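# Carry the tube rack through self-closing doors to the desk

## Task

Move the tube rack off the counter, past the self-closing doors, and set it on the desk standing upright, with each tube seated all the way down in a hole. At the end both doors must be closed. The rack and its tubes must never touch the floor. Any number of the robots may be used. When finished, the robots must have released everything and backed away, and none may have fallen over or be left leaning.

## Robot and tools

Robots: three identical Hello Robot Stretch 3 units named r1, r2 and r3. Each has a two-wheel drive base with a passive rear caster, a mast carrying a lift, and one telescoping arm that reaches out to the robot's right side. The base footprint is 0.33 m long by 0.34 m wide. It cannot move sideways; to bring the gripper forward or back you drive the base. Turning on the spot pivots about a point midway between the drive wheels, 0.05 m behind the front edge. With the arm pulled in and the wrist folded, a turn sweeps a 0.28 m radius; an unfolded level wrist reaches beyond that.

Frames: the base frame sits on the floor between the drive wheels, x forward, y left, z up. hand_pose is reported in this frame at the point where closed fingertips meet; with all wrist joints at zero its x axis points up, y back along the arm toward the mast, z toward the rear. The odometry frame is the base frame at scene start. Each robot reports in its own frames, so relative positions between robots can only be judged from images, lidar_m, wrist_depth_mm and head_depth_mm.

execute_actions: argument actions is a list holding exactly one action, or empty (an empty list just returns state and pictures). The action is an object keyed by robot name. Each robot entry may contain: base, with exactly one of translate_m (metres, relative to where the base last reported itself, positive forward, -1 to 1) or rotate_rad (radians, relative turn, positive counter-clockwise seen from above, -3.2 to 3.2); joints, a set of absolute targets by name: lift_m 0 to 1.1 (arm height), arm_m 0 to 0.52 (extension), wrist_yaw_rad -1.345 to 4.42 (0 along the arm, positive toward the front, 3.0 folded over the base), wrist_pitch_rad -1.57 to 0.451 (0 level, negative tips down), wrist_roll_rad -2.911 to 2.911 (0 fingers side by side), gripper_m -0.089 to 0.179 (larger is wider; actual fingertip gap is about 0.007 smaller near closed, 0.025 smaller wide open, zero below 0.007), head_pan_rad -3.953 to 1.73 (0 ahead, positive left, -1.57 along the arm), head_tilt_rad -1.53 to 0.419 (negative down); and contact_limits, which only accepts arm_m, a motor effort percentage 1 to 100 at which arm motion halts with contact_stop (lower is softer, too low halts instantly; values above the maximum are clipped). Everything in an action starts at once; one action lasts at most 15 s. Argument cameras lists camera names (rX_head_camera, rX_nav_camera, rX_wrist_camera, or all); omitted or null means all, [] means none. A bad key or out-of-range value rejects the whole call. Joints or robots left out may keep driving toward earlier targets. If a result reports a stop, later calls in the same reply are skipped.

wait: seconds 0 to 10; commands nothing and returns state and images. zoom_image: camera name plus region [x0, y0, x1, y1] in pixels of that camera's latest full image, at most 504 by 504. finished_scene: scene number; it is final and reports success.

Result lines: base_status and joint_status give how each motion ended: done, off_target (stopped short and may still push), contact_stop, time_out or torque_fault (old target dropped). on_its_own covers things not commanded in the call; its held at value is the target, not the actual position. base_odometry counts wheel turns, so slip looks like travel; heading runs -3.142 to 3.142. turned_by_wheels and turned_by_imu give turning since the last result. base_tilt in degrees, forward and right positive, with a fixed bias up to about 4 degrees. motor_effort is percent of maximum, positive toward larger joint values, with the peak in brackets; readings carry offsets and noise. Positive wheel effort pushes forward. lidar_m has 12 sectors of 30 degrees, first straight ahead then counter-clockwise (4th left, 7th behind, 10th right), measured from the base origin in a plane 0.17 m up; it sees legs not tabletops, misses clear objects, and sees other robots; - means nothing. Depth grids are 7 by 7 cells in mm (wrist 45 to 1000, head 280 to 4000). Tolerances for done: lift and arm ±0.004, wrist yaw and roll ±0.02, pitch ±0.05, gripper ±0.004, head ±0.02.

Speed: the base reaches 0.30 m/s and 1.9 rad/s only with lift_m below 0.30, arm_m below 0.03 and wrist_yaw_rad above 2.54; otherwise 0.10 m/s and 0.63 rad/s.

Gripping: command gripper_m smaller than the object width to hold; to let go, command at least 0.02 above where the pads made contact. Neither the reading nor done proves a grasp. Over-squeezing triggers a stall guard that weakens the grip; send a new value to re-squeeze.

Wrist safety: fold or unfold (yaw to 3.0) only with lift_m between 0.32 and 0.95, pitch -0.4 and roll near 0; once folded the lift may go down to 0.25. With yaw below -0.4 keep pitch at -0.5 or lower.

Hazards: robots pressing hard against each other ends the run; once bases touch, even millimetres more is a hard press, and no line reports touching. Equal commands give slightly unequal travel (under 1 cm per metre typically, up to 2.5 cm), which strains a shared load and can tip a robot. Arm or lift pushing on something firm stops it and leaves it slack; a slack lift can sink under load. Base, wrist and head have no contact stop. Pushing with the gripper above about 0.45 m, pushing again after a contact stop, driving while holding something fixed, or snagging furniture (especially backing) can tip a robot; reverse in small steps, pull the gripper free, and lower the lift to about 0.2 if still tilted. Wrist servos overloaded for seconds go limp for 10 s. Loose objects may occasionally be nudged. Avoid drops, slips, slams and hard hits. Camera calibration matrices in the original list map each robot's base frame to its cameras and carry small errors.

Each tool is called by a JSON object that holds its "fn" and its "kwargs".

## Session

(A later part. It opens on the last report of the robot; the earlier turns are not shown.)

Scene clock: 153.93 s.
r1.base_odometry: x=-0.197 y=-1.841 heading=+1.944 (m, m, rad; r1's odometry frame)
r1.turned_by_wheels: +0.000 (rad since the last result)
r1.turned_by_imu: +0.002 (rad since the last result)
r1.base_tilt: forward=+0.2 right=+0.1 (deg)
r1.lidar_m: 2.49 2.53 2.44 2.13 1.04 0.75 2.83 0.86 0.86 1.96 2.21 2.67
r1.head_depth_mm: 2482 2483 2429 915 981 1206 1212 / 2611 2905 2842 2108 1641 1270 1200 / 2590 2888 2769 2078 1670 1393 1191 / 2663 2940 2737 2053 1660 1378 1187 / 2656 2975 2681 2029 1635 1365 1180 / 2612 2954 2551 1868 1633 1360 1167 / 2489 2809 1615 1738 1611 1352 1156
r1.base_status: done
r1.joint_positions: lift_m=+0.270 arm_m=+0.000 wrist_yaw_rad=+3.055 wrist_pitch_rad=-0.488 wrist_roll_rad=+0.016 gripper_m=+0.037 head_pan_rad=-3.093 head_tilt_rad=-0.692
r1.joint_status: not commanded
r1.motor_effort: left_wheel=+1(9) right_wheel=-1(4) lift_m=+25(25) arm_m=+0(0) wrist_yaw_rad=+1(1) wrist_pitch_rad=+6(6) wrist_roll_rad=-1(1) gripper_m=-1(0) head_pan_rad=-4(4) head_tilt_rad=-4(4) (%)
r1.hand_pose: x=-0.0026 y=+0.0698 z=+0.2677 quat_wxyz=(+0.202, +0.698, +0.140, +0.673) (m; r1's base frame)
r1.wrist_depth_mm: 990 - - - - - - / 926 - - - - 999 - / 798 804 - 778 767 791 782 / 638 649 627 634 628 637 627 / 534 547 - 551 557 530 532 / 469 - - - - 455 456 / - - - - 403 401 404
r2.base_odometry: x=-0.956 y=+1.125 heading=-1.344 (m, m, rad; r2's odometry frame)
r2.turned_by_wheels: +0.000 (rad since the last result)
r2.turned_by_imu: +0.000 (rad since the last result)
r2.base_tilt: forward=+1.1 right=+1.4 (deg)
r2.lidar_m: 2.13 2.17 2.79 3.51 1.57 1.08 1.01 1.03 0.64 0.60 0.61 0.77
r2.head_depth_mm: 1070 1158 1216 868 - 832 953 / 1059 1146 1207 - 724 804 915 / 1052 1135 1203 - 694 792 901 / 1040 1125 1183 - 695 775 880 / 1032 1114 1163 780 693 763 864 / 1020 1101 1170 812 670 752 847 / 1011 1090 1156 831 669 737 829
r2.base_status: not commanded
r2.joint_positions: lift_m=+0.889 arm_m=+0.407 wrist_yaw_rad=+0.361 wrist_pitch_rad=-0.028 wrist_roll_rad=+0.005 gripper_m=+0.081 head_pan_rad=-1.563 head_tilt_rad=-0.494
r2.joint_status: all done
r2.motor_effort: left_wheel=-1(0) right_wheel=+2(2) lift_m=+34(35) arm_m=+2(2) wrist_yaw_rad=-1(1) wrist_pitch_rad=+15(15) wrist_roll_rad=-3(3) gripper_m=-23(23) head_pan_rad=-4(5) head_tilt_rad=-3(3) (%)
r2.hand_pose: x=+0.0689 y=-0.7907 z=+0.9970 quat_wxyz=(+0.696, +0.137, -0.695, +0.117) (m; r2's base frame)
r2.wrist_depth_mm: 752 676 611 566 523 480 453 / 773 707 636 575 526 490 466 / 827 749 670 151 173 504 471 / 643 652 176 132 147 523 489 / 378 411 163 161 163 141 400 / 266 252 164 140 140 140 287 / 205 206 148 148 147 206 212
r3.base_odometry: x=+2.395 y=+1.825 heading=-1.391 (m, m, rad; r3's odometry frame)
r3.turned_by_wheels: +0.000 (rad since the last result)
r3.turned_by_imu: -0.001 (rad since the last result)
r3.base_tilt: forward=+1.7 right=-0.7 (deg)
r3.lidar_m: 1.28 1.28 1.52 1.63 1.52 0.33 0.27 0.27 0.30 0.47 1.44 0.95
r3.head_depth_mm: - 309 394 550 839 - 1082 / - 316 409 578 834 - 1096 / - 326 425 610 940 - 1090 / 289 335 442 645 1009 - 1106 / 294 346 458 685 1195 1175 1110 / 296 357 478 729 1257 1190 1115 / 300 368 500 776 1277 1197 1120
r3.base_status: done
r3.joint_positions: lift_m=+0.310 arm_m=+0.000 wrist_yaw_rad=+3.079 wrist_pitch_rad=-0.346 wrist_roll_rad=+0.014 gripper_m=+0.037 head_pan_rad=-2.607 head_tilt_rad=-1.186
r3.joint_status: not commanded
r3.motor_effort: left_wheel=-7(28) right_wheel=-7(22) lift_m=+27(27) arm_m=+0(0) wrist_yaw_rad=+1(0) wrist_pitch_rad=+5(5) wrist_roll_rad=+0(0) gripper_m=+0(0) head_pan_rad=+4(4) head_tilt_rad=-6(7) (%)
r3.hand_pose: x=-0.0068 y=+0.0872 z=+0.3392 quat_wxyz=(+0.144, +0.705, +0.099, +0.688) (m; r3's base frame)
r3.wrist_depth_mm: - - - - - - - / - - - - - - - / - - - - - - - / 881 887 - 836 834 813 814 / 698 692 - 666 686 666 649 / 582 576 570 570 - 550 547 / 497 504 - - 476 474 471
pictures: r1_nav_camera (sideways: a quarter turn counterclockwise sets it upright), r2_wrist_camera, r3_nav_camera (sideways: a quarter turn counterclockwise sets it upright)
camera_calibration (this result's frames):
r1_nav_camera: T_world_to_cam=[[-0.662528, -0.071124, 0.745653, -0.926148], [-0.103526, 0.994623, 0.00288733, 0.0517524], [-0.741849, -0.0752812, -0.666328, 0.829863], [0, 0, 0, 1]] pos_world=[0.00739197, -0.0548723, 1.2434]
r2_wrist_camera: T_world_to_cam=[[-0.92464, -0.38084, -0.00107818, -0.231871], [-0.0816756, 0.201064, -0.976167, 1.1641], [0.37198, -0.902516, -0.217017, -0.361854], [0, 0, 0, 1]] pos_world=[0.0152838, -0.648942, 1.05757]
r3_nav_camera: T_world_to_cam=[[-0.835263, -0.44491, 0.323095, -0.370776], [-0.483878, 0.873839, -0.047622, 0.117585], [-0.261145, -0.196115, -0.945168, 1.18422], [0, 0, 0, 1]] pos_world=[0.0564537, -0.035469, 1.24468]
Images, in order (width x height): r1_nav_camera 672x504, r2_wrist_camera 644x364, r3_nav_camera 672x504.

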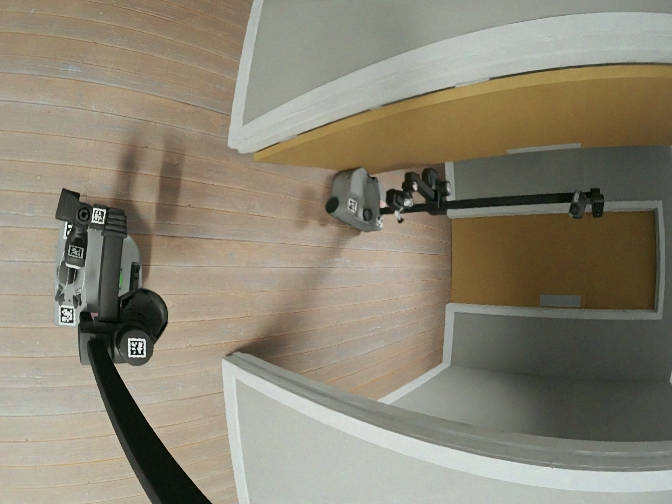

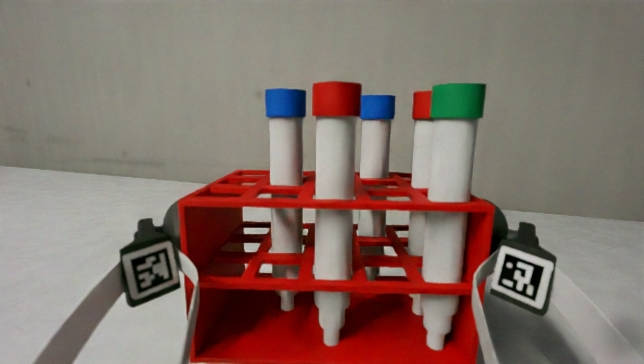

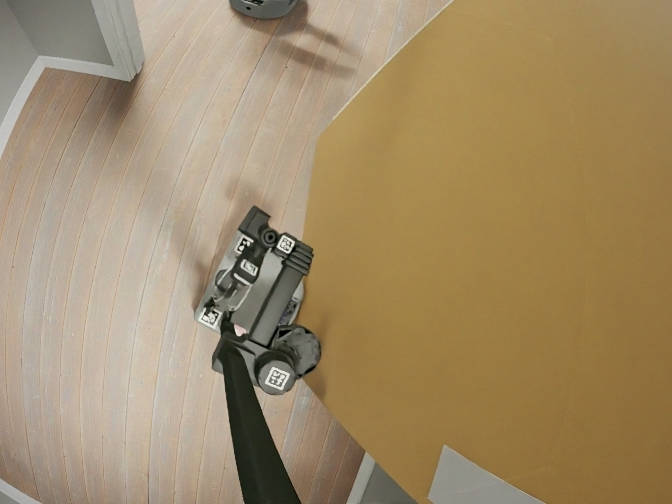

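{"fn": "execute_actions", "kwargs": {"actions": [{"r2":{"joints":{"arm_m":0.01}},"r3":{"base":{"translate_m":-0.15}},"r1":{"base":{"translate_m":-0.6}}}], "cameras": ["r3_nav_camera","r1_nav_camera"]}}

Scene clock: 162.47 s.
r1.base_odometry: x=+0.022 y=-2.400 heading=+1.944 (m, m, rad; r1's odometry frame)
r1.turned_by_wheels: +0.000 (rad since the last result)
r1.turned_by_imu: +0.002 (rad since the last result)
r1.base_tilt: forward=+0.2 right=+0.1 (deg)
r1.lidar_m: 3.08 3.14 2.72 0.33 0.32 1.19 2.43 0.95 0.60 0.60 2.27 2.93
r1.head_depth_mm: 2078 2260 2297 2066 1703 1406 1207 / 2075 2324 2561 2100 1690 1420 1204 / 2100 2326 2536 2077 1668 1396 1193 / 2139 2430 2598 2075 1654 1386 1191 / 2125 2409 2562 2046 1641 1363 1180 / 2118 2382 2531 2012 1621 1363 1163 / 2064 2289 2492 1993 1448 1315 1165
r1.base_status: done
r1.joint_positions: lift_m=+0.270 arm_m=+0.000 wrist_yaw_rad=+3.055 wrist_pitch_rad=-0.488 wrist_roll_rad=+0.016 gripper_m=+0.037 head_pan_rad=-3.093 head_tilt_rad=-0.692
r1.joint_status: not commanded
r1.motor_effort: left_wheel=+2(7) right_wheel=+0(6) lift_m=+25(25) arm_m=-1(0) wrist_yaw_rad=-1(0) wrist_pitch_rad=+6(6) wrist_roll_rad=-1(1) gripper_m=-1(1) head_pan_rad=-4(4) head_tilt_rad=-4(3) (%)
r1.hand_pose: x=-0.0026 y=+0.0698 z=+0.2677 quat_wxyz=(+0.202, +0.698, +0.140, +0.673) (m; r1's base frame)
r1.wrist_depth_mm: 842 317 865 - - - - / 892 358 724 - - - - / 780 573 - 789 785 796 778 / 641 618 462 645 631 634 636 / 531 540 - 557 542 530 521 / 469 - - - - 453 450 / - - - - 401 402 399
r2.base_odometry: x=-0.956 y=+1.125 heading=-1.344 (m, m, rad; r2's odometry frame)
r2.turned_by_wheels: +0.000 (rad since the last result)
r2.turned_by_imu: +0.000 (rad since the last result)
r2.base_tilt: forward=+1.1 right=+1.3 (deg)
r2.lidar_m: 2.13 2.16 2.80 3.52 1.57 1.07 1.01 1.03 0.64 0.60 0.61 0.78
r2.head_depth_mm: 1068 1159 1219 824 733 821 895 / 1063 1148 1205 823 719 807 899 / 1049 1138 1191 828 694 788 887 / 1043 1125 1179 830 430 455 - / 1035 1113 1174 830 441 443 - / 1020 1101 1173 831 412 442 849 / 1013 1097 1158 832 644 460 833
r2.base_status: not commanded
r2.joint_positions: lift_m=+0.889 arm_m=+0.010 wrist_yaw_rad=+0.361 wrist_pitch_rad=-0.029 wrist_roll_rad=+0.005 gripper_m=+0.081 head_pan_rad=-1.563 head_tilt_rad=-0.494
r2.joint_status: all done
r2.motor_effort: left_wheel=+0(0) right_wheel=+2(2) lift_m=+33(34) arm_m=-3(3) wrist_yaw_rad=-1(2) wrist_pitch_rad=+16(16) wrist_roll_rad=-3(3) gripper_m=-24(23) head_pan_rad=-4(4) head_tilt_rad=-1(2) (%)
r2.hand_pose: x=+0.0687 y=-0.3943 z=+0.9967 quat_wxyz=(+0.696, +0.137, -0.695, +0.116) (m; r2's base frame)
r2.wrist_depth_mm: - - - 942 851 816 757 / - - - 945 877 808 761 / - - - 151 176 851 798 / 641 656 176 131 147 700 717 / 518 462 163 160 164 141 406 / 565 507 163 140 140 141 301 / 607 530 148 148 147 346 335
r3.base_odometry: x=+2.368 y=+1.972 heading=-1.391 (m, m, rad; r3's odometry frame)
r3.turned_by_wheels: -0.001 (rad since the last result)
r3.turned_by_imu: +0.150 (rad since the last result)
r3.base_tilt: forward=+1.7 right=-0.8 (deg)
r3.lidar_m: 1.30 1.33 1.66 1.51 1.19 0.31 0.27 0.27 0.32 0.57 0.95 1.01
r3.head_depth_mm: - 310 393 535 793 - 1080 / - 323 415 579 816 - 1095 / 292 337 440 629 959 - 1090 / 297 355 469 688 1089 - 1110 / 302 372 501 758 1256 1168 1120 / 310 393 538 848 1270 1188 1117 / 322 415 579 957 1294 1199 1125
r3.base_status: translate_m off_target (by the wheels' count: -0.1496 of -0.1500)
r3.joint_positions: lift_m=+0.310 arm_m=+0.000 wrist_yaw_rad=+3.080 wrist_pitch_rad=-0.346 wrist_roll_rad=+0.014 gripper_m=+0.037 head_pan_rad=-2.606 head_tilt_rad=-1.189
r3.joint_status: not commanded
r3.on_its_own: left_wheel is at rest, and its effort (-60) is outside its rest range (-18 to +18); right_wheel is at rest, and its effort (-47) is outside its rest range (-18 to +18)
r3.motor_effort: left_wheel=-60(68) right_wheel=-47(49) lift_m=+26(26) arm_m=+0(0) wrist_yaw_rad=+0(2) wrist_pitch_rad=+5(6) wrist_roll_rad=+0(0) gripper_m=+0(0) head_pan_rad=+4(5) head_tilt_rad=-4(5) (%)
r3.hand_pose: x=-0.0070 y=+0.0871 z=+0.3392 quat_wxyz=(+0.144, +0.705, +0.099, +0.688) (m; r3's base frame)
r3.wrist_depth_mm: - - - - - - - / - - - - - - - / - - - - - - - / 865 860 - 844 826 810 810 / 705 687 - 677 685 654 655 / 573 578 565 560 - 545 546 / 494 501 - - 478 474 473
pictures: r1_nav_camera (sideways: a quarter turn counterclockwise sets it upright), r3_nav_camera (sideways: a quarter turn counterclockwise sets it upright)
camera_calibration (this result's frames):
r1_nav_camera: T_world_to_cam=[[-0.662619, -0.0711279, 0.745571, -0.92604], [-0.103525, 0.994623, 0.00288051, 0.0517613], [-0.741767, -0.0752767, -0.66642, 0.829982], [0, 0, 0, 1]] pos_world=[0.00739913, -0.054872, 1.2434]
r3_nav_camera: T_world_to_cam=[[-0.835968, -0.445905, 0.319884, -0.36659], [-0.484198, 0.873667, -0.0475231, 0.117458], [-0.258281, -0.194615, -0.946264, 1.18562], [0, 0, 0, 1]] pos_world=[0.0566392, -0.0353435, 1.24476]
Images, in order (width x height): r1_nav_camera 672x504, r3_nav_camera 672x504.

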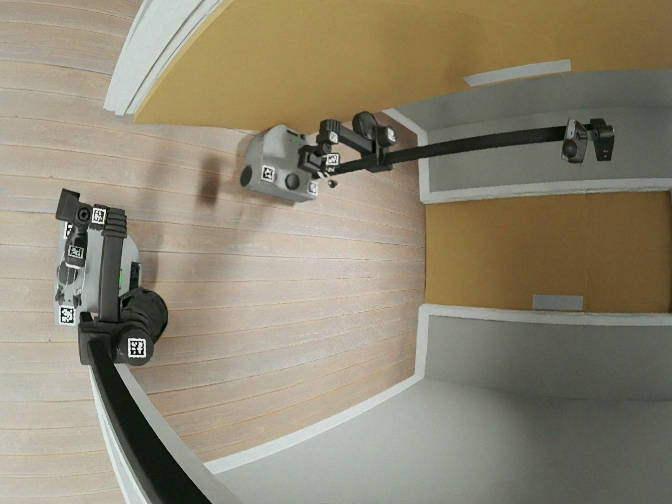

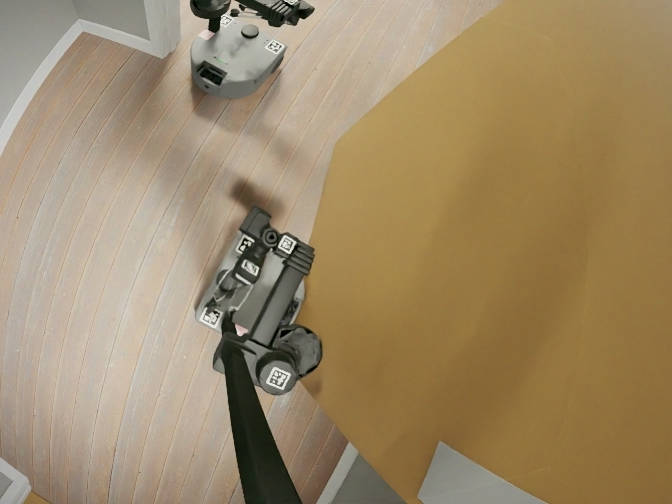

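{"fn": "execute_actions", "kwargs": {"actions": [{"r2":{"base":{"rotate_rad":0.75},"joints":{"wrist_yaw_rad":1.9,"head_pan_rad":0,"head_tilt_rad":-0.7}},"r3":{"base":{"translate_m":0.01}},"r1":{"base":{"rotate_rad":-0.08}}}], "cameras": ["r2_wrist_camera"]}}

{"fn": "execute_actions", "kwargs": {"actions": [{"r2":{"base":{"translate_m":0.5},"joints":{"lift_m":0.75}},"r1":{"base":{"translate_m":-0.6},"joints":{"head_pan_rad":-2.6,"head_tilt_rad":-1.0}}}], "cameras": ["r3_nav_camera","r1_nav_camera"]}}

Scene clock: 178.73 s.
r1.base_odometry: x=+0.022 y=-2.400 heading=+1.864 (m, m, rad; r1's odometry frame)
r1.turned_by_wheels: -0.080 (rad since the last result)
r1.turned_by_imu: -0.078 (rad since the last result)
r1.base_tilt: forward=+0.2 right=+0.1 (deg)
r1.lidar_m: 3.08 3.12 2.73 0.71 0.35 1.11 2.21 0.95 0.63 0.60 2.24 2.75
r1.head_depth_mm: 1928 1935 1963 1949 1704 1413 1207 / 2123 2353 2548 2114 1683 1398 1201 / 2105 2354 2595 2066 1670 1399 1187 / 2118 2384 2579 2066 1664 1387 1184 / 2113 2388 2617 2038 1638 1370 1170 / 2120 2364 2557 2022 1625 1364 1167 / 2078 2342 2513 1995 1576 1346 1162
r1.base_status: done
r1.joint_positions: lift_m=+0.270 arm_m=+0.000 wrist_yaw_rad=+3.055 wrist_pitch_rad=-0.488 wrist_roll_rad=+0.016 gripper_m=+0.037 head_pan_rad=-3.093 head_tilt_rad=-0.692
r1.joint_status: not commanded
r1.motor_effort: left_wheel=+1(10) right_wheel=+0(3) lift_m=+25(25) arm_m=+0(0) wrist_yaw_rad=+0(0) wrist_pitch_rad=+6(6) wrist_roll_rad=+0(0) gripper_m=+0(1) head_pan_rad=-4(4) head_tilt_rad=-4(4) (%)
r1.hand_pose: x=-0.0026 y=+0.0698 z=+0.2677 quat_wxyz=(+0.202, +0.698, +0.140, +0.673) (m; r1's base frame)
r1.wrist_depth_mm: 542 299 - - - - - / 835 331 - - - - 993 / 808 371 - 781 785 772 770 / 624 432 441 639 625 629 627 / 538 516 - 560 548 534 532 / 478 - - - - 457 464 / - - - - 404 405 403
r2.base_odometry: x=-0.956 y=+1.125 heading=-0.594 (m, m, rad; r2's odometry frame)
r2.turned_by_wheels: +0.750 (rad since the last result)
r2.turned_by_imu: +0.758 (rad since the last result)
r2.base_tilt: forward=+1.1 right=+1.3 (deg)
r2.lidar_m: 2.33 3.55 2.54 1.26 1.02 1.01 0.76 0.61 0.60 0.65 0.98 2.13
r2.head_depth_mm: 1935 2122 2334 2028 348 308 1161 / 2045 2242 2401 2022 311 314 323 / 2191 2404 2512 2033 1668 293 306 / 2309 2555 2588 2040 1662 320 - / 2490 2798 2590 2044 1672 1405 1218 / 2713 3006 2588 2038 1660 1409 1225 / 2897 3228 2604 2038 1664 1411 1217
r2.base_status: done
r2.joint_positions: lift_m=+0.889 arm_m=+0.010 wrist_yaw_rad=+1.898 wrist_pitch_rad=-0.029 wrist_roll_rad=+0.005 gripper_m=+0.081 head_pan_rad=-0.007 head_tilt_rad=-0.691
r2.joint_status: all done
r2.motor_effort: left_wheel=-1(5) right_wheel=+2(7) lift_m=+34(34) arm_m=-3(3) wrist_yaw_rad=+2(4) wrist_pitch_rad=+16(16) wrist_roll_rad=-3(3) gripper_m=-23(24) head_pan_rad=+4(55) head_tilt_rad=-4(20) (%)
r2.hand_pose: x=+0.2205 y=-0.0731 z=+0.9967 quat_wxyz=(+0.419, +0.582, -0.404, +0.567) (m; r2's base frame)
r2.wrist_depth_mm: - - - - - - - / - - - - - - - / - - - 151 159 - - / - - 175 132 144 - - / - - 163 160 162 142 - / - - 164 141 140 141 - / - - 148 146 147 - -
r3.base_odometry: x=+2.370 y=+1.962 heading=-1.392 (m, m, rad; r3's odometry frame)
r3.turned_by_wheels: +0.000 (rad since the last result)
r3.turned_by_imu: +0.001 (rad since the last result)
r3.base_tilt: forward=+1.7 right=-0.8 (deg)
r3.lidar_m: 1.30 1.32 1.65 1.51 1.21 0.31 0.27 0.27 0.32 0.58 0.95 1.00
r3.head_depth_mm: - 310 392 535 785 - 1081 / - 323 415 577 812 - 1102 / 292 338 441 632 960 - 1084 / 298 356 470 690 1089 - 1113 / 304 375 504 768 1253 1167 1120 / 311 397 542 864 1275 1179 1117 / 325 419 589 980 1289 1198 1114
r3.base_status: done
r3.joint_positions: lift_m=+0.310 arm_m=+0.000 wrist_yaw_rad=+3.080 wrist_pitch_rad=-0.346 wrist_roll_rad=+0.014 gripper_m=+0.037 head_pan_rad=-2.606 head_tilt_rad=-1.189
r3.joint_status: not commanded
r3.motor_effort: left_wheel=-7(49) right_wheel=-3(42) lift_m=+26(26) arm_m=+0(0) wrist_yaw_rad=-1(0) wrist_pitch_rad=+6(6) wrist_roll_rad=+0(0) gripper_m=+0(0) head_pan_rad=+2(3) head_tilt_rad=-3(5) (%)
r3.hand_pose: x=-0.0070 y=+0.0871 z=+0.3392 quat_wxyz=(+0.144, +0.705, +0.099, +0.688) (m; r3's base frame)
r3.wrist_depth_mm: - - - - - - - / - - - - - - - / - - - - - - - / 879 864 - 850 817 822 794 / 679 693 - 676 689 658 656 / 574 566 573 566 - 549 541 / 492 503 - - 482 476 467
pictures: r2_wrist_camera
camera_calibration (this result's frames):
r2_wrist_camera: T_world_to_cam=[[0.349222, -0.937039, -0.00111118, -0.139945], [-0.204768, -0.0751571, -0.975921, 1.03862], [0.914393, 0.34104, -0.218123, 0.201732], [0, 0, 0, 1]] pos_world=[0.0770865, -0.121873, 1.05746]
Images, in order (width x height): r2_wrist_camera 644x364.

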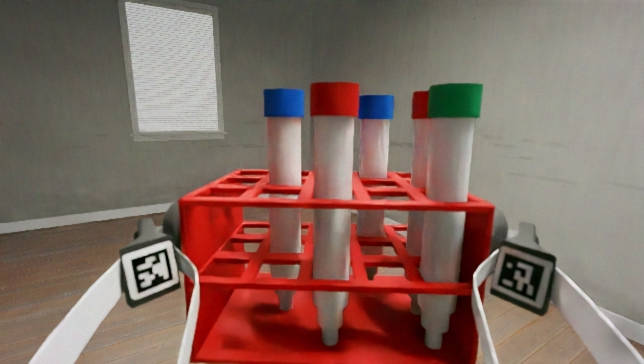

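Scene clock: 185.13 s.
r1.base_odometry: x=+0.195 y=-2.974 heading=+1.864 (m, m, rad; r1's odometry frame)
r1.turned_by_wheels: +0.000 (rad since the last result)
r1.turned_by_imu: +0.002 (rad since the last result)
r1.base_tilt: forward=+0.1 right=+0.2 (deg)
r1.lidar_m: 3.67 0.45 0.50 0.81 0.81 0.99 1.83 1.92 0.55 0.72 0.71 0.86
r1.head_depth_mm: 1690 1945 1845 1582 1400 1244 1127 / 1742 2024 1823 1571 1384 1243 - / 1832 2041 1806 1553 1368 1247 - / 1848 2063 1795 1545 1365 1242 - / 1921 2076 1767 1530 1360 1229 - / 1992 2063 1753 1519 1318 1212 - / 1858 1970 1737 1453 1183 1177 1091
r1.base_status: done
r1.joint_positions: lift_m=+0.270 arm_m=+0.000 wrist_yaw_rad=+3.055 wrist_pitch_rad=-0.488 wrist_roll_rad=+0.016 gripper_m=+0.037 head_pan_rad=-2.607 head_tilt_rad=-0.988
r1.joint_status: all done
r1.motor_effort: left_wheel=+2(6) right_wheel=+0(5) lift_m=+25(25) arm_m=+0(0) wrist_yaw_rad=+1(0) wrist_pitch_rad=+6(6) wrist_roll_rad=-1(1) gripper_m=+0(0) head_pan_rad=+4(38) head_tilt_rad=-6(29) (%)
r1.hand_pose: x=-0.0026 y=+0.0698 z=+0.2677 quat_wxyz=(+0.202, +0.698, +0.140, +0.673) (m; r1's base frame)
r1.wrist_depth_mm: 730 735 800 836 833 580 427 / 779 811 872 927 916 601 425 / 784 786 - 800 779 607 431 / 635 635 640 643 634 595 459 / 538 548 - 550 550 524 503 / 470 - - - - 461 459 / - - - - 398 398 398
r2.base_odometry: x=-0.541 y=+0.845 heading=-0.594 (m, m, rad; r2's odometry frame)
r2.turned_by_wheels: +0.000 (rad since the last result)
r2.turned_by_imu: +0.002 (rad since the last result)
r2.base_tilt: forward=+1.1 right=+1.3 (deg)
r2.lidar_m: 1.89 2.95 3.19 1.75 1.41 1.40 1.15 0.91 0.90 0.98 1.75 1.74
r2.head_depth_mm: 1580 1720 1890 1983 1674 1416 381 / 1668 1832 2024 2033 1662 1417 372 / 1772 1946 2180 2042 1671 1415 379 / 1887 2099 2310 2038 1671 1411 430 / 2030 2274 2472 2022 1664 1409 1226 / 2188 2457 2622 2037 1661 1416 1227 / 2348 2675 2576 2020 1671 1412 1225
r2.base_status: done
r2.joint_positions: lift_m=+0.750 arm_m=+0.010 wrist_yaw_rad=+1.898 wrist_pitch_rad=-0.029 wrist_roll_rad=+0.005 gripper_m=+0.081 head_pan_rad=-0.007 head_tilt_rad=-0.691
r2.joint_status: all done
r2.motor_effort: left_wheel=-2(3) right_wheel=+2(6) lift_m=+16(29) arm_m=-3(3) wrist_yaw_rad=+2(2) wrist_pitch_rad=+15(15) wrist_roll_rad=-3(3) gripper_m=-24(23) head_pan_rad=+4(4) head_tilt_rad=-4(4) (%)
r2.hand_pose: x=+0.2205 y=-0.0731 z=+0.8577 quat_wxyz=(+0.419, +0.582, -0.404, +0.567) (m; r2's base frame)
r2.wrist_depth_mm: - - - - - - - / - - - - - - - / - - - 152 159 - - / - - 175 131 144 - - / - - 162 159 162 142 - / - - 164 141 140 140 - / - - 148 146 147 - -
r3.base_odometry: x=+2.370 y=+1.962 heading=-1.392 (m, m, rad; r3's odometry frame)
r3.turned_by_wheels: +0.000 (rad since the last result)
r3.turned_by_imu: +0.001 (rad since the last result)
r3.base_tilt: forward=+1.7 right=-0.8 (deg)
r3.lidar_m: 1.29 1.33 1.65 1.51 1.21 0.31 0.27 0.27 0.32 0.58 1.09 0.55
r3.head_depth_mm: - 310 392 534 786 - 1087 / - 324 415 580 813 - 1094 / 292 339 441 631 960 - 1096 / 297 356 471 691 1089 - 1108 / 304 375 505 769 1266 1167 1116 / 312 396 544 866 1280 1184 1122 / 326 421 588 985 1284 1201 1121
r3.base_status: not commanded
r3.joint_positions: lift_m=+0.310 arm_m=+0.000 wrist_yaw_rad=+3.080 wrist_pitch_rad=-0.346 wrist_roll_rad=+0.014 gripper_m=+0.037 head_pan_rad=-2.606 head_tilt_rad=-1.189
r3.joint_status: not commanded
r3.motor_effort: left_wheel=-7(7) right_wheel=-4(3) lift_m=+26(26) arm_m=+0(1) wrist_yaw_rad=-1(1) wrist_pitch_rad=+5(5) wrist_roll_rad=+0(0) gripper_m=+0(0) head_pan_rad=+3(4) head_tilt_rad=-4(4) (%)
r3.hand_pose: x=-0.0070 y=+0.0871 z=+0.3392 quat_wxyz=(+0.144, +0.705, +0.099, +0.688) (m; r3's base frame)
r3.wrist_depth_mm: - - - - - - - / - - - - - - - / - - - - - - - / 873 869 - 852 819 820 807 / 697 679 - 680 692 654 647 / 576 577 567 559 - 556 549 / 498 508 - - 477 472 469
pictures: r1_nav_camera (sideways: a quarter turn counterclockwise sets it upright), r3_nav_camera (sideways: a quarter turn counterclockwise sets it upright)
camera_calibration (this result's frames):
r1_nav_camera: T_world_to_cam=[[-0.714664, -0.468543, 0.519348, -0.630961], [-0.55502, 0.831729, -0.0133866, 0.0756913], [-0.425685, -0.297816, -0.854458, 1.07256], [0, 0, 0, 1]] pos_world=[0.0476593, -0.0391606, 1.24516]
r3_nav_camera: T_world_to_cam=[[-0.835968, -0.445905, 0.319884, -0.36659], [-0.484198, 0.873667, -0.0475231, 0.117458], [-0.258281, -0.194615, -0.946264, 1.18562], [0, 0, 0, 1]] pos_world=[0.0566392, -0.0353435, 1.24476]
Images, in order (width x height): r1_nav_camera 672x504, r3_nav_camera 672x504.

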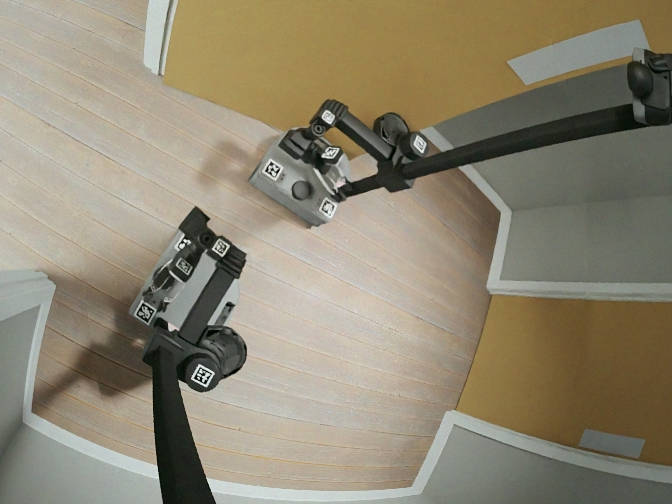

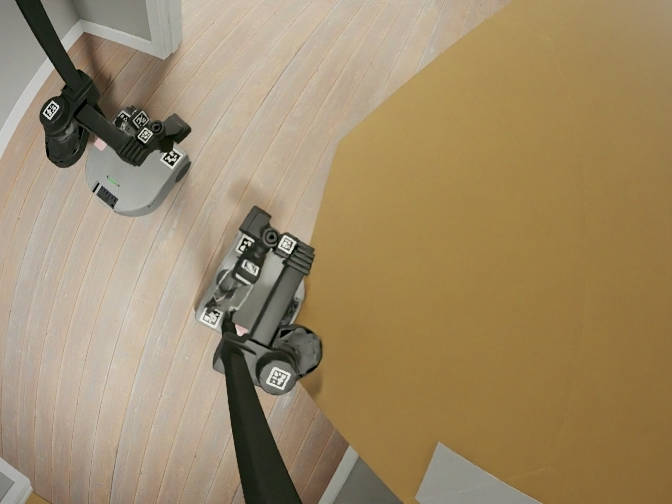

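{"fn": "execute_actions", "kwargs": {"actions": [{"r2":{"base":{"translate_m":0.4}},"r1":{"base":{"translate_m":-0.6}}}], "cameras": []}}

{"fn": "execute_actions", "kwargs": {"actions": [{"r2":{"base":{"rotate_rad":1.2}},"r1":{"base":{"rotate_rad":0.55}}}], "cameras": ["r1_nav_camera"]}}

{"fn": "execute_actions", "kwargs": {"actions": [{"r2":{"base":{"rotate_rad":1.1}},"r1":{"base":{"translate_m":-0.65}}}], "cameras": []}}

{"fn": "execute_actions", "kwargs": {"actions": [{"r1":{"base":{"rotate_rad":-0.36},"joints":{"lift_m":0.31,"head_pan_rad":-3.0}}}], "cameras": ["r2_nav_camera","r1_nav_camera"]}}

Scene clock: 198.07 s.
r1.base_odometry: x=+0.368 y=-3.549 heading=+1.864 (m, m, rad; r1's odometry frame)
r1.turned_by_wheels: +0.000 (rad since the last result)
r1.turned_by_imu: +0.003 (rad since the last result)
r1.base_tilt: forward=+0.2 right=+0.2 (deg)
r1.lidar_m: 4.26 0.99 0.78 0.71 0.71 0.88 1.23 1.33 1.53 0.91 0.62 1.02
r1.head_depth_mm: 1154 1326 1519 1587 1391 1250 1123 / 1203 1401 1664 1569 1387 1242 - / 1259 1466 1720 1552 1376 1250 - / 1308 1546 1742 1545 1368 1239 - / 1371 1618 1770 1549 1355 1232 - / 1353 1624 1763 1529 1346 1211 - / 1411 1705 1730 1511 1336 1198 1097
r1.base_status: done
r1.joint_positions: lift_m=+0.270 arm_m=+0.000 wrist_yaw_rad=+3.055 wrist_pitch_rad=-0.488 wrist_roll_rad=+0.016 gripper_m=+0.037 head_pan_rad=-2.607 head_tilt_rad=-0.988
r1.joint_status: not commanded
r1.motor_effort: left_wheel=+2(9) right_wheel=+0(4) lift_m=+25(25) arm_m=+0(1) wrist_yaw_rad=+0(2) wrist_pitch_rad=+6(6) wrist_roll_rad=-1(1) gripper_m=-1(0) head_pan_rad=+4(4) head_tilt_rad=-6(6) (%)
r1.hand_pose: x=-0.0026 y=+0.0698 z=+0.2677 quat_wxyz=(+0.202, +0.698, +0.140, +0.673) (m; r1's base frame)
r1.wrist_depth_mm: 631 659 700 726 770 809 876 / 706 731 764 821 856 908 948 / 741 755 - 797 791 778 782 / 639 624 627 627 638 640 628 / 531 528 - 551 543 543 521 / 479 - - - - 459 447 / - - - - 407 404 399
r2.base_odometry: x=-0.210 y=+0.621 heading=-0.594 (m, m, rad; r2's odometry frame)
r2.turned_by_wheels: +0.000 (rad since the last result)
r2.turned_by_imu: +0.002 (rad since the last result)
r2.base_tilt: forward=+1.1 right=+1.3 (deg)
r2.lidar_m: 1.56 2.43 2.96 2.13 1.73 1.71 1.45 1.16 1.14 1.77 1.43 1.43
r2.head_depth_mm: 1282 1400 1539 1715 1669 1403 381 / 1367 1499 1647 1855 1663 1415 371 / 1440 1596 1788 1937 1653 1413 379 / 1549 1716 1929 2034 1663 1422 431 / 1653 1857 2115 2020 1677 1412 1227 / 1789 2014 2307 2031 1663 1407 1230 / 1931 2208 2447 2020 1647 1409 1221
r2.base_status: done
r2.joint_positions: lift_m=+0.750 arm_m=+0.010 wrist_yaw_rad=+1.898 wrist_pitch_rad=-0.029 wrist_roll_rad=+0.005 gripper_m=+0.081 head_pan_rad=-0.007 head_tilt_rad=-0.692
r2.joint_status: not commanded
r2.motor_effort: left_wheel=-1(2) right_wheel=+2(5) lift_m=+16(16) arm_m=-4(3) wrist_yaw_rad=+2(2) wrist_pitch_rad=+15(15) wrist_roll_rad=-3(3) gripper_m=-24(23) head_pan_rad=+4(5) head_tilt_rad=-3(4) (%)
r2.hand_pose: x=+0.2205 y=-0.0731 z=+0.8577 quat_wxyz=(+0.419, +0.582, -0.404, +0.567) (m; r2's base frame)
r2.wrist_depth_mm: - - - - - - 991 / - - - - - - - / - - - 152 158 - - / - - 176 132 144 - - / - - 163 160 162 142 - / - - 164 141 140 140 - / - - 148 148 148 - -
r3.base_odometry: x=+2.370 y=+1.962 heading=-1.392 (m, m, rad; r3's odometry frame)
r3.turned_by_wheels: +0.000 (rad since the last result)
r3.turned_by_imu: +0.001 (rad since the last result)
r3.base_tilt: forward=+1.7 right=-0.8 (deg)
r3.lidar_m: 1.29 0.62 1.65 1.51 1.21 0.31 0.27 0.27 0.32 0.58 1.08 1.00
r3.head_depth_mm: - 310 391 533 786 - 1086 / - 323 415 578 815 - 1093 / 292 339 441 628 958 - 1086 / 298 356 471 694 1085 - 1107 / 304 376 503 767 1267 1160 1118 / 312 396 543 861 1293 1186 1112 / 325 420 591 985 1284 1199 1119
r3.base_status: not commanded
r3.joint_positions: lift_m=+0.310 arm_m=+0.000 wrist_yaw_rad=+3.080 wrist_pitch_rad=-0.346 wrist_roll_rad=+0.014 gripper_m=+0.037 head_pan_rad=-2.606 head_tilt_rad=-1.189
r3.joint_status: not commanded
r3.motor_effort: left_wheel=-7(7) right_wheel=-2(3) lift_m=+26(26) arm_m=-1(1) wrist_yaw_rad=-1(0) wrist_pitch_rad=+6(5) wrist_roll_rad=+0(0) gripper_m=+0(0) head_pan_rad=+2(4) head_tilt_rad=-5(4) (%)
r3.hand_pose: x=-0.0070 y=+0.0871 z=+0.3392 quat_wxyz=(+0.144, +0.705, +0.099, +0.688) (m; r3's base frame)
r3.wrist_depth_mm: - - - - - - - / - - - - - - - / - - - - - - - / 880 860 - 838 824 791 539 / 703 693 - 673 687 654 489 / 583 570 565 567 - 545 528 / 502 505 - - 475 472 472
pictures: none
No camera images: the call's "cameras" was empty. Leave "cameras" out to get every camera's image.

Scene clock: 200.90 s.
r1.base_odometry: x=+0.368 y=-3.549 heading=+2.414 (m, m, rad; r1's odometry frame)
r1.turned_by_wheels: +0.550 (rad since the last result)
r1.turned_by_imu: +0.545 (rad since the last result)
r1.base_tilt: forward=+0.2 right=+0.2 (deg)
r1.lidar_m: 0.99 0.77 0.71 0.72 0.89 1.23 1.33 1.52 0.91 0.62 1.03 1.02
r1.head_depth_mm: 1324 1507 1734 1596 1389 1242 1121 / 1476 1661 1794 1575 1376 1243 - / 1651 1881 1808 1560 1372 1248 - / 1633 1953 1799 1553 1372 1235 - / 1521 1795 1767 1530 1351 1228 - / 1416 1646 1744 1531 1347 1209 - / 1320 1521 1693 1495 1333 1190 1096
r1.base_status: done
r1.joint_positions: lift_m=+0.270 arm_m=+0.000 wrist_yaw_rad=+3.055 wrist_pitch_rad=-0.488 wrist_roll_rad=+0.016 gripper_m=+0.037 head_pan_rad=-2.607 head_tilt_rad=-0.988
r1.joint_status: not commanded
r1.motor_effort: left_wheel=-2(9) right_wheel=+1(6) lift_m=+25(25) arm_m=+0(1) wrist_yaw_rad=+0(1) wrist_pitch_rad=+6(6) wrist_roll_rad=+0(1) gripper_m=-1(1) head_pan_rad=+4(4) head_tilt_rad=-5(6) (%)
r1.hand_pose: x=-0.0026 y=+0.0698 z=+0.2677 quat_wxyz=(+0.202, +0.698, +0.140, +0.673) (m; r1's base frame)
r1.wrist_depth_mm: - 973 812 783 715 651 592 / - - 899 839 762 693 645 / 802 782 - 793 787 735 680 / 638 637 645 633 632 627 633 / 537 544 - 554 546 524 532 / 483 - - - - 461 459 / - - - - 402 403 398
r2.base_odometry: x=-0.210 y=+0.621 heading=+0.606 (m, m, rad; r2's odometry frame)
r2.turned_by_wheels: +1.200 (rad since the last result)
r2.turned_by_imu: +1.213 (rad since the last result)
r2.base_tilt: forward=+1.1 right=+1.3 (deg)
r2.lidar_m: 2.97 1.93 1.72 1.72 1.31 1.15 1.15 1.60 1.42 1.43 1.70 2.96
r2.head_depth_mm: 2507 2769 2606 2047 1671 1411 381 / 2576 2871 2585 2034 1667 1417 371 / 2671 2958 2599 2032 1666 1413 379 / 2719 2980 2615 2029 1658 1413 430 / 2786 3090 2580 2024 1668 1419 1226 / 2864 3141 2578 2024 1662 1413 1223 / 2793 3010 2614 2027 1663 1409 1224
r2.base_status: done
r2.joint_positions: lift_m=+0.750 arm_m=+0.010 wrist_yaw_rad=+1.898 wrist_pitch_rad=-0.029 wrist_roll_rad=+0.005 gripper_m=+0.081 head_pan_rad=-0.007 head_tilt_rad=-0.692
r2.joint_status: not commanded
r2.motor_effort: left_wheel=-1(6) right_wheel=+2(6) lift_m=+16(16) arm_m=-4(3) wrist_yaw_rad=+1(1) wrist_pitch_rad=+16(15) wrist_roll_rad=-2(3) gripper_m=-24(24) head_pan_rad=+5(4) head_tilt_rad=-3(4) (%)
r2.hand_pose: x=+0.2205 y=-0.0731 z=+0.8577 quat_wxyz=(+0.419, +0.582, -0.404, +0.567) (m; r2's base frame)
r2.wrist_depth_mm: - - - - - - - / - - - - - - - / - - - 152 159 - - / - - 175 132 138 - - / - - 162 161 162 142 - / - - 164 141 140 141 - / - - 148 147 147 - -
r3.base_odometry: x=+2.370 y=+1.962 heading=-1.392 (m, m, rad; r3's odometry frame)
r3.turned_by_wheels: +0.000 (rad since the last result)
r3.turned_by_imu: +0.000 (rad since the last result)
r3.base_tilt: forward=+1.8 right=-0.7 (deg)
r3.lidar_m: 1.29 0.62 1.65 1.51 1.21 0.31 0.27 0.27 0.32 0.58 1.08 1.00
r3.head_depth_mm: - 310 391 534 785 - 1083 / - 324 414 579 816 - 1100 / 292 339 441 629 959 - 1087 / 297 356 471 692 1088 - 1108 / 304 375 505 770 1263 1167 1114 / 312 396 542 862 1280 1189 1116 / 326 420 589 984 1302 1199 1127
r3.base_status: not commanded
r3.joint_positions: lift_m=+0.310 arm_m=+0.000 wrist_yaw_rad=+3.080 wrist_pitch_rad=-0.346 wrist_roll_rad=+0.014 gripper_m=+0.037 head_pan_rad=-2.606 head_tilt_rad=-1.189
r3.joint_status: not commanded
r3.motor_effort: left_wheel=-7(7) right_wheel=-3(3) lift_m=+26(26) arm_m=+0(0) wrist_yaw_rad=+0(1) wrist_pitch_rad=+6(6) wrist_roll_rad=+0(0) gripper_m=+0(0) head_pan_rad=+4(5) head_tilt_rad=-5(5) (%)
r3.hand_pose: x=-0.0070 y=+0.0871 z=+0.3392 quat_wxyz=(+0.144, +0.705, +0.099, +0.688) (m; r3's base frame)
r3.wrist_depth_mm: - - - - - - - / - - - - - - - / - - - - - - 693 / 870 863 - 838 827 642 517 / 691 694 - 673 688 612 482 / 576 570 566 566 - 554 498 / 495 498 - - 479 476 470
pictures: r1_nav_camera (sideways: a quarter turn counterclockwise sets it upright)
camera_calibration (this result's frames):
r1_nav_camera: T_world_to_cam=[[-0.714622, -0.468877, 0.519105, -0.630644], [-0.555318, 0.83153, -0.0134019, 0.0757131], [-0.425368, -0.297845, -0.854605, 1.07275], [0, 0, 0, 1]] pos_world=[0.0476873, -0.0391373, 1.24517]
Images, in order (width x height): r1_nav_camera 672x504.

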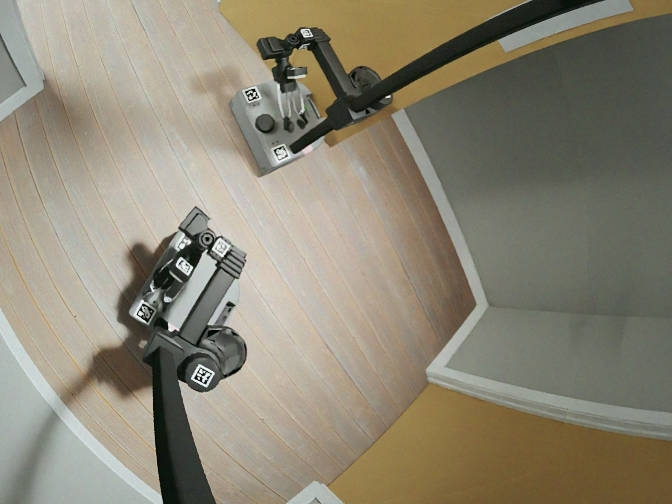

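Scene clock: 204.70 s.
r1.base_odometry: x=+0.853 y=-3.981 heading=+2.414 (m, m, rad; r1's odometry frame)
r1.turned_by_wheels: +0.000 (rad since the last result)
r1.turned_by_imu: +0.002 (rad since the last result)
r1.base_tilt: forward=+0.2 right=+0.1 (deg)
r1.lidar_m: 1.58 1.04 0.95 0.96 0.71 0.71 0.72 0.82 1.15 1.16 0.83 0.92
r1.head_depth_mm: 750 845 947 1079 1261 1246 1114 / 747 889 1065 1254 1364 1240 - / 833 953 1126 1415 1375 1247 - / 956 1109 1330 1500 1362 1244 - / 1109 1327 1627 1534 1355 1226 - / 1157 1356 1618 1523 1341 1214 - / 1084 1256 1491 1513 1339 1193 1096
r1.base_status: done
r1.joint_positions: lift_m=+0.270 arm_m=+0.000 wrist_yaw_rad=+3.055 wrist_pitch_rad=-0.488 wrist_roll_rad=+0.016 gripper_m=+0.037 head_pan_rad=-2.607 head_tilt_rad=-0.988
r1.joint_status: not commanded
r1.motor_effort: left_wheel=-1(12) right_wheel=+2(3) lift_m=+25(25) arm_m=-1(0) wrist_yaw_rad=+1(0) wrist_pitch_rad=+6(6) wrist_roll_rad=-1(1) gripper_m=-1(0) head_pan_rad=+3(3) head_tilt_rad=-6(6) (%)
r1.hand_pose: x=-0.0026 y=+0.0698 z=+0.2677 quat_wxyz=(+0.202, +0.698, +0.140, +0.673) (m; r1's base frame)
r1.wrist_depth_mm: 581 693 - - 927 858 791 / 623 742 - - 972 917 855 / 668 731 - 821 795 780 773 / 635 638 627 619 634 634 631 / 539 543 - 542 551 538 521 / 475 - - - - 450 456 / - - - - 404 401 402
r2.base_odometry: x=-0.210 y=+0.621 heading=+1.706 (m, m, rad; r2's odometry frame)
r2.turned_by_wheels: +1.100 (rad since the last result)
r2.turned_by_imu: +1.112 (rad since the last result)
r2.base_tilt: forward=+1.1 right=+1.3 (deg)
r2.lidar_m: 1.72 1.73 1.27 1.14 1.15 1.55 1.42 1.43 1.77 2.97 2.92 1.87
r2.head_depth_mm: 1606 1806 2059 2025 1669 1415 381 / 1570 1762 1993 2030 1667 1411 371 / 1530 1725 1945 2035 1666 1415 378 / 1524 1689 1908 2018 1664 1414 430 / 1484 1656 1872 2011 1670 1408 1226 / 1471 1628 1831 1965 1660 1417 1220 / 1444 1606 1807 1973 1650 1408 1225
r2.base_status: done
r2.joint_positions: lift_m=+0.750 arm_m=+0.010 wrist_yaw_rad=+1.898 wrist_pitch_rad=-0.029 wrist_roll_rad=+0.005 gripper_m=+0.081 head_pan_rad=-0.007 head_tilt_rad=-0.692
r2.joint_status: not commanded
r2.motor_effort: left_wheel=+0(5) right_wheel=+2(6) lift_m=+16(16) arm_m=-3(3) wrist_yaw_rad=+2(2) wrist_pitch_rad=+16(15) wrist_roll_rad=-3(3) gripper_m=-23(23) head_pan_rad=+4(5) head_tilt_rad=-3(4) (%)
r2.hand_pose: x=+0.2205 y=-0.0731 z=+0.8577 quat_wxyz=(+0.419, +0.582, -0.404, +0.567) (m; r2's base frame)
r2.wrist_depth_mm: - - - - - - - / - - - - - - - / - - - 151 159 - - / - - 175 132 144 - - / - - 163 160 162 142 - / - - 164 141 140 140 - / - - 148 147 147 - -
r3.base_odometry: x=+2.370 y=+1.962 heading=-1.392 (m, m, rad; r3's odometry frame)
r3.turned_by_wheels: +0.000 (rad since the last result)
r3.turned_by_imu: +0.001 (rad since the last result)
r3.base_tilt: forward=+1.7 right=-0.8 (deg)
r3.lidar_m: 1.29 1.32 0.91 1.51 1.21 0.31 0.27 0.27 0.32 0.58 1.08 1.01
r3.head_depth_mm: - 310 391 534 786 - 1085 / - 323 415 579 813 - 1095 / 292 338 442 629 955 - 1099 / 297 356 470 691 1089 - 1113 / 304 376 504 765 1265 1161 1121 / 312 396 542 861 1284 1194 1113 / 326 420 587 987 1292 1203 1121
r3.base_status: not commanded
r3.joint_positions: lift_m=+0.310 arm_m=+0.000 wrist_yaw_rad=+3.080 wrist_pitch_rad=-0.346 wrist_roll_rad=+0.014 gripper_m=+0.037 head_pan_rad=-2.606 head_tilt_rad=-1.189
r3.joint_status: not commanded
r3.motor_effort: left_wheel=-7(7) right_wheel=-4(5) lift_m=+26(26) arm_m=+0(1) wrist_yaw_rad=+0(0) wrist_pitch_rad=+6(5) wrist_roll_rad=+0(0) gripper_m=+0(0) head_pan_rad=+4(5) head_tilt_rad=-5(4) (%)
r3.hand_pose: x=-0.0070 y=+0.0871 z=+0.3392 quat_wxyz=(+0.144, +0.705, +0.099, +0.688) (m; r3's base frame)
r3.wrist_depth_mm: - - - - 983 - - / - - - - - - - / - - - - 980 - - / 881 852 - 827 838 816 811 / 695 698 - 677 687 658 647 / 576 571 573 559 - 541 544 / 493 510 - - 480 477 471
pictures: none
No camera images: the call's "cameras" was empty. Leave "cameras" out to get every camera's image.

Scene clock: 206.17 s.
r1.base_odometry: x=+0.853 y=-3.981 heading=+2.054 (m, m, rad; r1's odometry frame)
r1.turned_by_wheels: -0.360 (rad since the last result)
r1.turned_by_imu: -0.356 (rad since the last result)
r1.base_tilt: forward=+0.2 right=+0.1 (deg)
r1.lidar_m: 1.63 1.32 0.98 0.95 0.88 0.71 0.71 0.75 0.93 1.15 0.96 0.83
r1.head_depth_mm: 616 722 868 1064 1291 1243 1158 / 629 738 891 1131 1362 1252 - / 641 756 920 1168 1375 1269 - / 657 778 950 1207 1362 1262 - / 670 797 978 1272 1353 1237 - / 686 817 1010 1322 1348 1211 - / 701 838 1044 1311 1330 1197 1093
r1.base_status: done
r1.joint_positions: lift_m=+0.310 arm_m=+0.000 wrist_yaw_rad=+3.055 wrist_pitch_rad=-0.488 wrist_roll_rad=+0.016 gripper_m=+0.037 head_pan_rad=-2.993 head_tilt_rad=-0.988
r1.joint_status: all done
r1.motor_effort: left_wheel=+1(8) right_wheel=-1(4) lift_m=+52(55) arm_m=+0(0) wrist_yaw_rad=+1(0) wrist_pitch_rad=+6(6) wrist_roll_rad=+0(1) gripper_m=+0(0) head_pan_rad=-4(35) head_tilt_rad=-5(6) (%)
r1.hand_pose: x=-0.0026 y=+0.0698 z=+0.3068 quat_wxyz=(+0.202, +0.698, +0.140, +0.673) (m; r1's base frame)
r1.wrist_depth_mm: 807 971 951 967 971 969 939 / 794 - - - - - - / 771 875 - 859 862 854 846 / 685 707 701 683 688 684 693 / 592 597 575 592 602 595 583 / 509 518 - - - 507 505 / 455 - - - 438 446 446
r2.base_odometry: x=-0.210 y=+0.621 heading=+1.706 (m, m, rad; r2's odometry frame)
r2.turned_by_wheels: +0.000 (rad since the last result)
r2.turned_by_imu: +0.000 (rad since the last result)
r2.base_tilt: forward=+1.1 right=+1.3 (deg)
r2.lidar_m: 1.71 1.73 1.27 1.15 1.15 1.56 1.42 1.44 1.77 2.96 2.91 1.88
r2.head_depth_mm: 1599 1796 2028 2029 1668 1412 381 / 1568 1747 1995 2038 1673 1414 379 / 1527 1726 1959 2019 1668 1420 378 / 1528 1690 1911 2030 1656 1412 430 / 1498 1656 1875 2009 1667 1409 1224 / 1470 1628 1826 1975 1663 1411 1222 / 1444 1597 1797 1964 1661 1404 1227
r2.base_status: not commanded
r2.joint_positions: lift_m=+0.750 arm_m=+0.010 wrist_yaw_rad=+1.898 wrist_pitch_rad=-0.029 wrist_roll_rad=+0.005 gripper_m=+0.081 head_pan_rad=-0.007 head_tilt_rad=-0.692
r2.joint_status: not commanded
r2.motor_effort: left_wheel=-1(0) right_wheel=+2(2) lift_m=+16(16) arm_m=-3(2) wrist_yaw_rad=+1(1) wrist_pitch_rad=+15(15) wrist_roll_rad=-2(3) gripper_m=-24(23) head_pan_rad=+4(3) head_tilt_rad=-3(4) (%)
r2.hand_pose: x=+0.2205 y=-0.0731 z=+0.8577 quat_wxyz=(+0.419, +0.582, -0.404, +0.567) (m; r2's base frame)
r2.wrist_depth_mm: - - - - - - - / - - - - - - - / - - - 151 159 - - / - - 175 131 144 - - / - - 163 160 162 142 - / - - 164 140 141 141 - / - - 148 147 148 - -
r3.base_odometry: x=+2.370 y=+1.962 heading=-1.392 (m, m, rad; r3's odometry frame)
r3.turned_by_wheels: +0.000 (rad since the last result)
r3.turned_by_imu: +0.000 (rad since the last result)
r3.base_tilt: forward=+1.7 right=-0.7 (deg)
r3.lidar_m: 1.29 1.32 0.91 1.51 1.21 0.31 0.27 0.27 0.32 0.58 1.09 1.00
r3.head_depth_mm: - 310 392 533 787 - 1084 / - 323 415 579 812 - 1098 / 292 340 442 628 953 - 1088 / 297 356 471 691 1082 - 1115 / 305 376 504 771 1269 1159 1111 / 312 396 543 861 1282 1187 1122 / 326 419 589 983 1292 1200 1124
r3.base_status: not commanded
r3.joint_positions: lift_m=+0.310 arm_m=+0.000 wrist_yaw_rad=+3.080 wrist_pitch_rad=-0.346 wrist_roll_rad=+0.014 gripper_m=+0.037 head_pan_rad=-2.606 head_tilt_rad=-1.189
r3.joint_status: not commanded
r3.motor_effort: left_wheel=-7(7) right_wheel=-4(3) lift_m=+26(26) arm_m=+0(0) wrist_yaw_rad=-1(0) wrist_pitch_rad=+6(6) wrist_roll_rad=+0(0) gripper_m=+0(0) head_pan_rad=+4(5) head_tilt_rad=-4(5) (%)
r3.hand_pose: x=-0.0070 y=+0.0871 z=+0.3392 quat_wxyz=(+0.144, +0.705, +0.099, +0.688) (m; r3's base frame)
r3.wrist_depth_mm: - - - - - - - / - - - - - - - / - - - - 979 - - / 873 868 - 842 841 834 812 / 693 702 - 669 683 661 647 / 575 574 569 561 - 560 545 / 497 504 - - 477 475 471
pictures: r1_nav_camera (sideways: a quarter turn counterclockwise sets it upright), r2_nav_camera (sideways: a quarter turn counterclockwise sets it upright)
camera_calibration (this result's frames):
r1_nav_camera: T_world_to_cam=[[-0.838712, -0.164738, 0.51906, -0.629828], [-0.200699, 0.979561, -0.0134047, 0.0735536], [-0.506243, -0.115418, -0.854633, 1.07328], [0, 0, 0, 1]] pos_world=[0.0298587, -0.0519313, 1.24517]
r2_nav_camera: T_world_to_cam=[[0.635784, 0.00153603, 0.771866, -0.964318], [-0.0259417, -0.999391, 0.0233569, 0.0190069], [0.771431, -0.0348734, -0.635356, 0.783374], [0, 0, 0, 1]] pos_world=[0.00927164, 0.0477954, 1.2416]
Images, in order (width x height): r1_nav_camera 672x504, r2_nav_camera 672x504.

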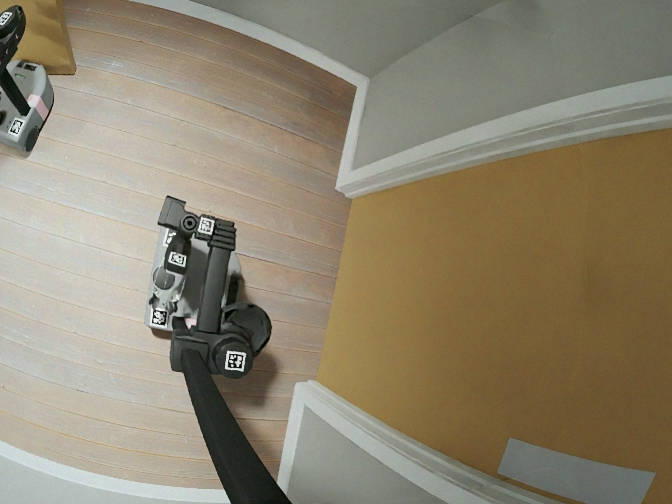

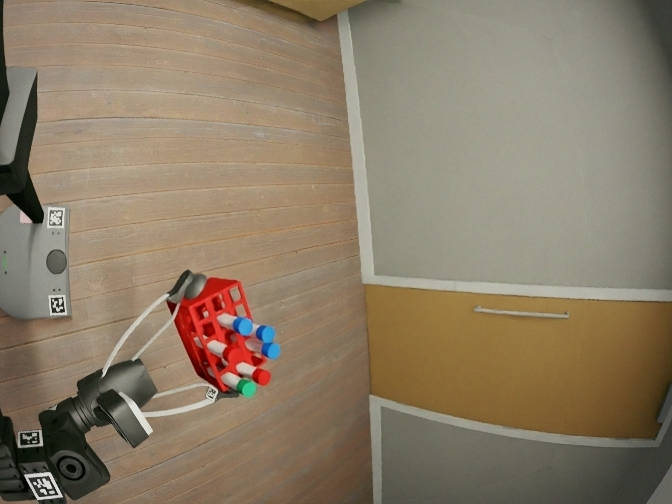

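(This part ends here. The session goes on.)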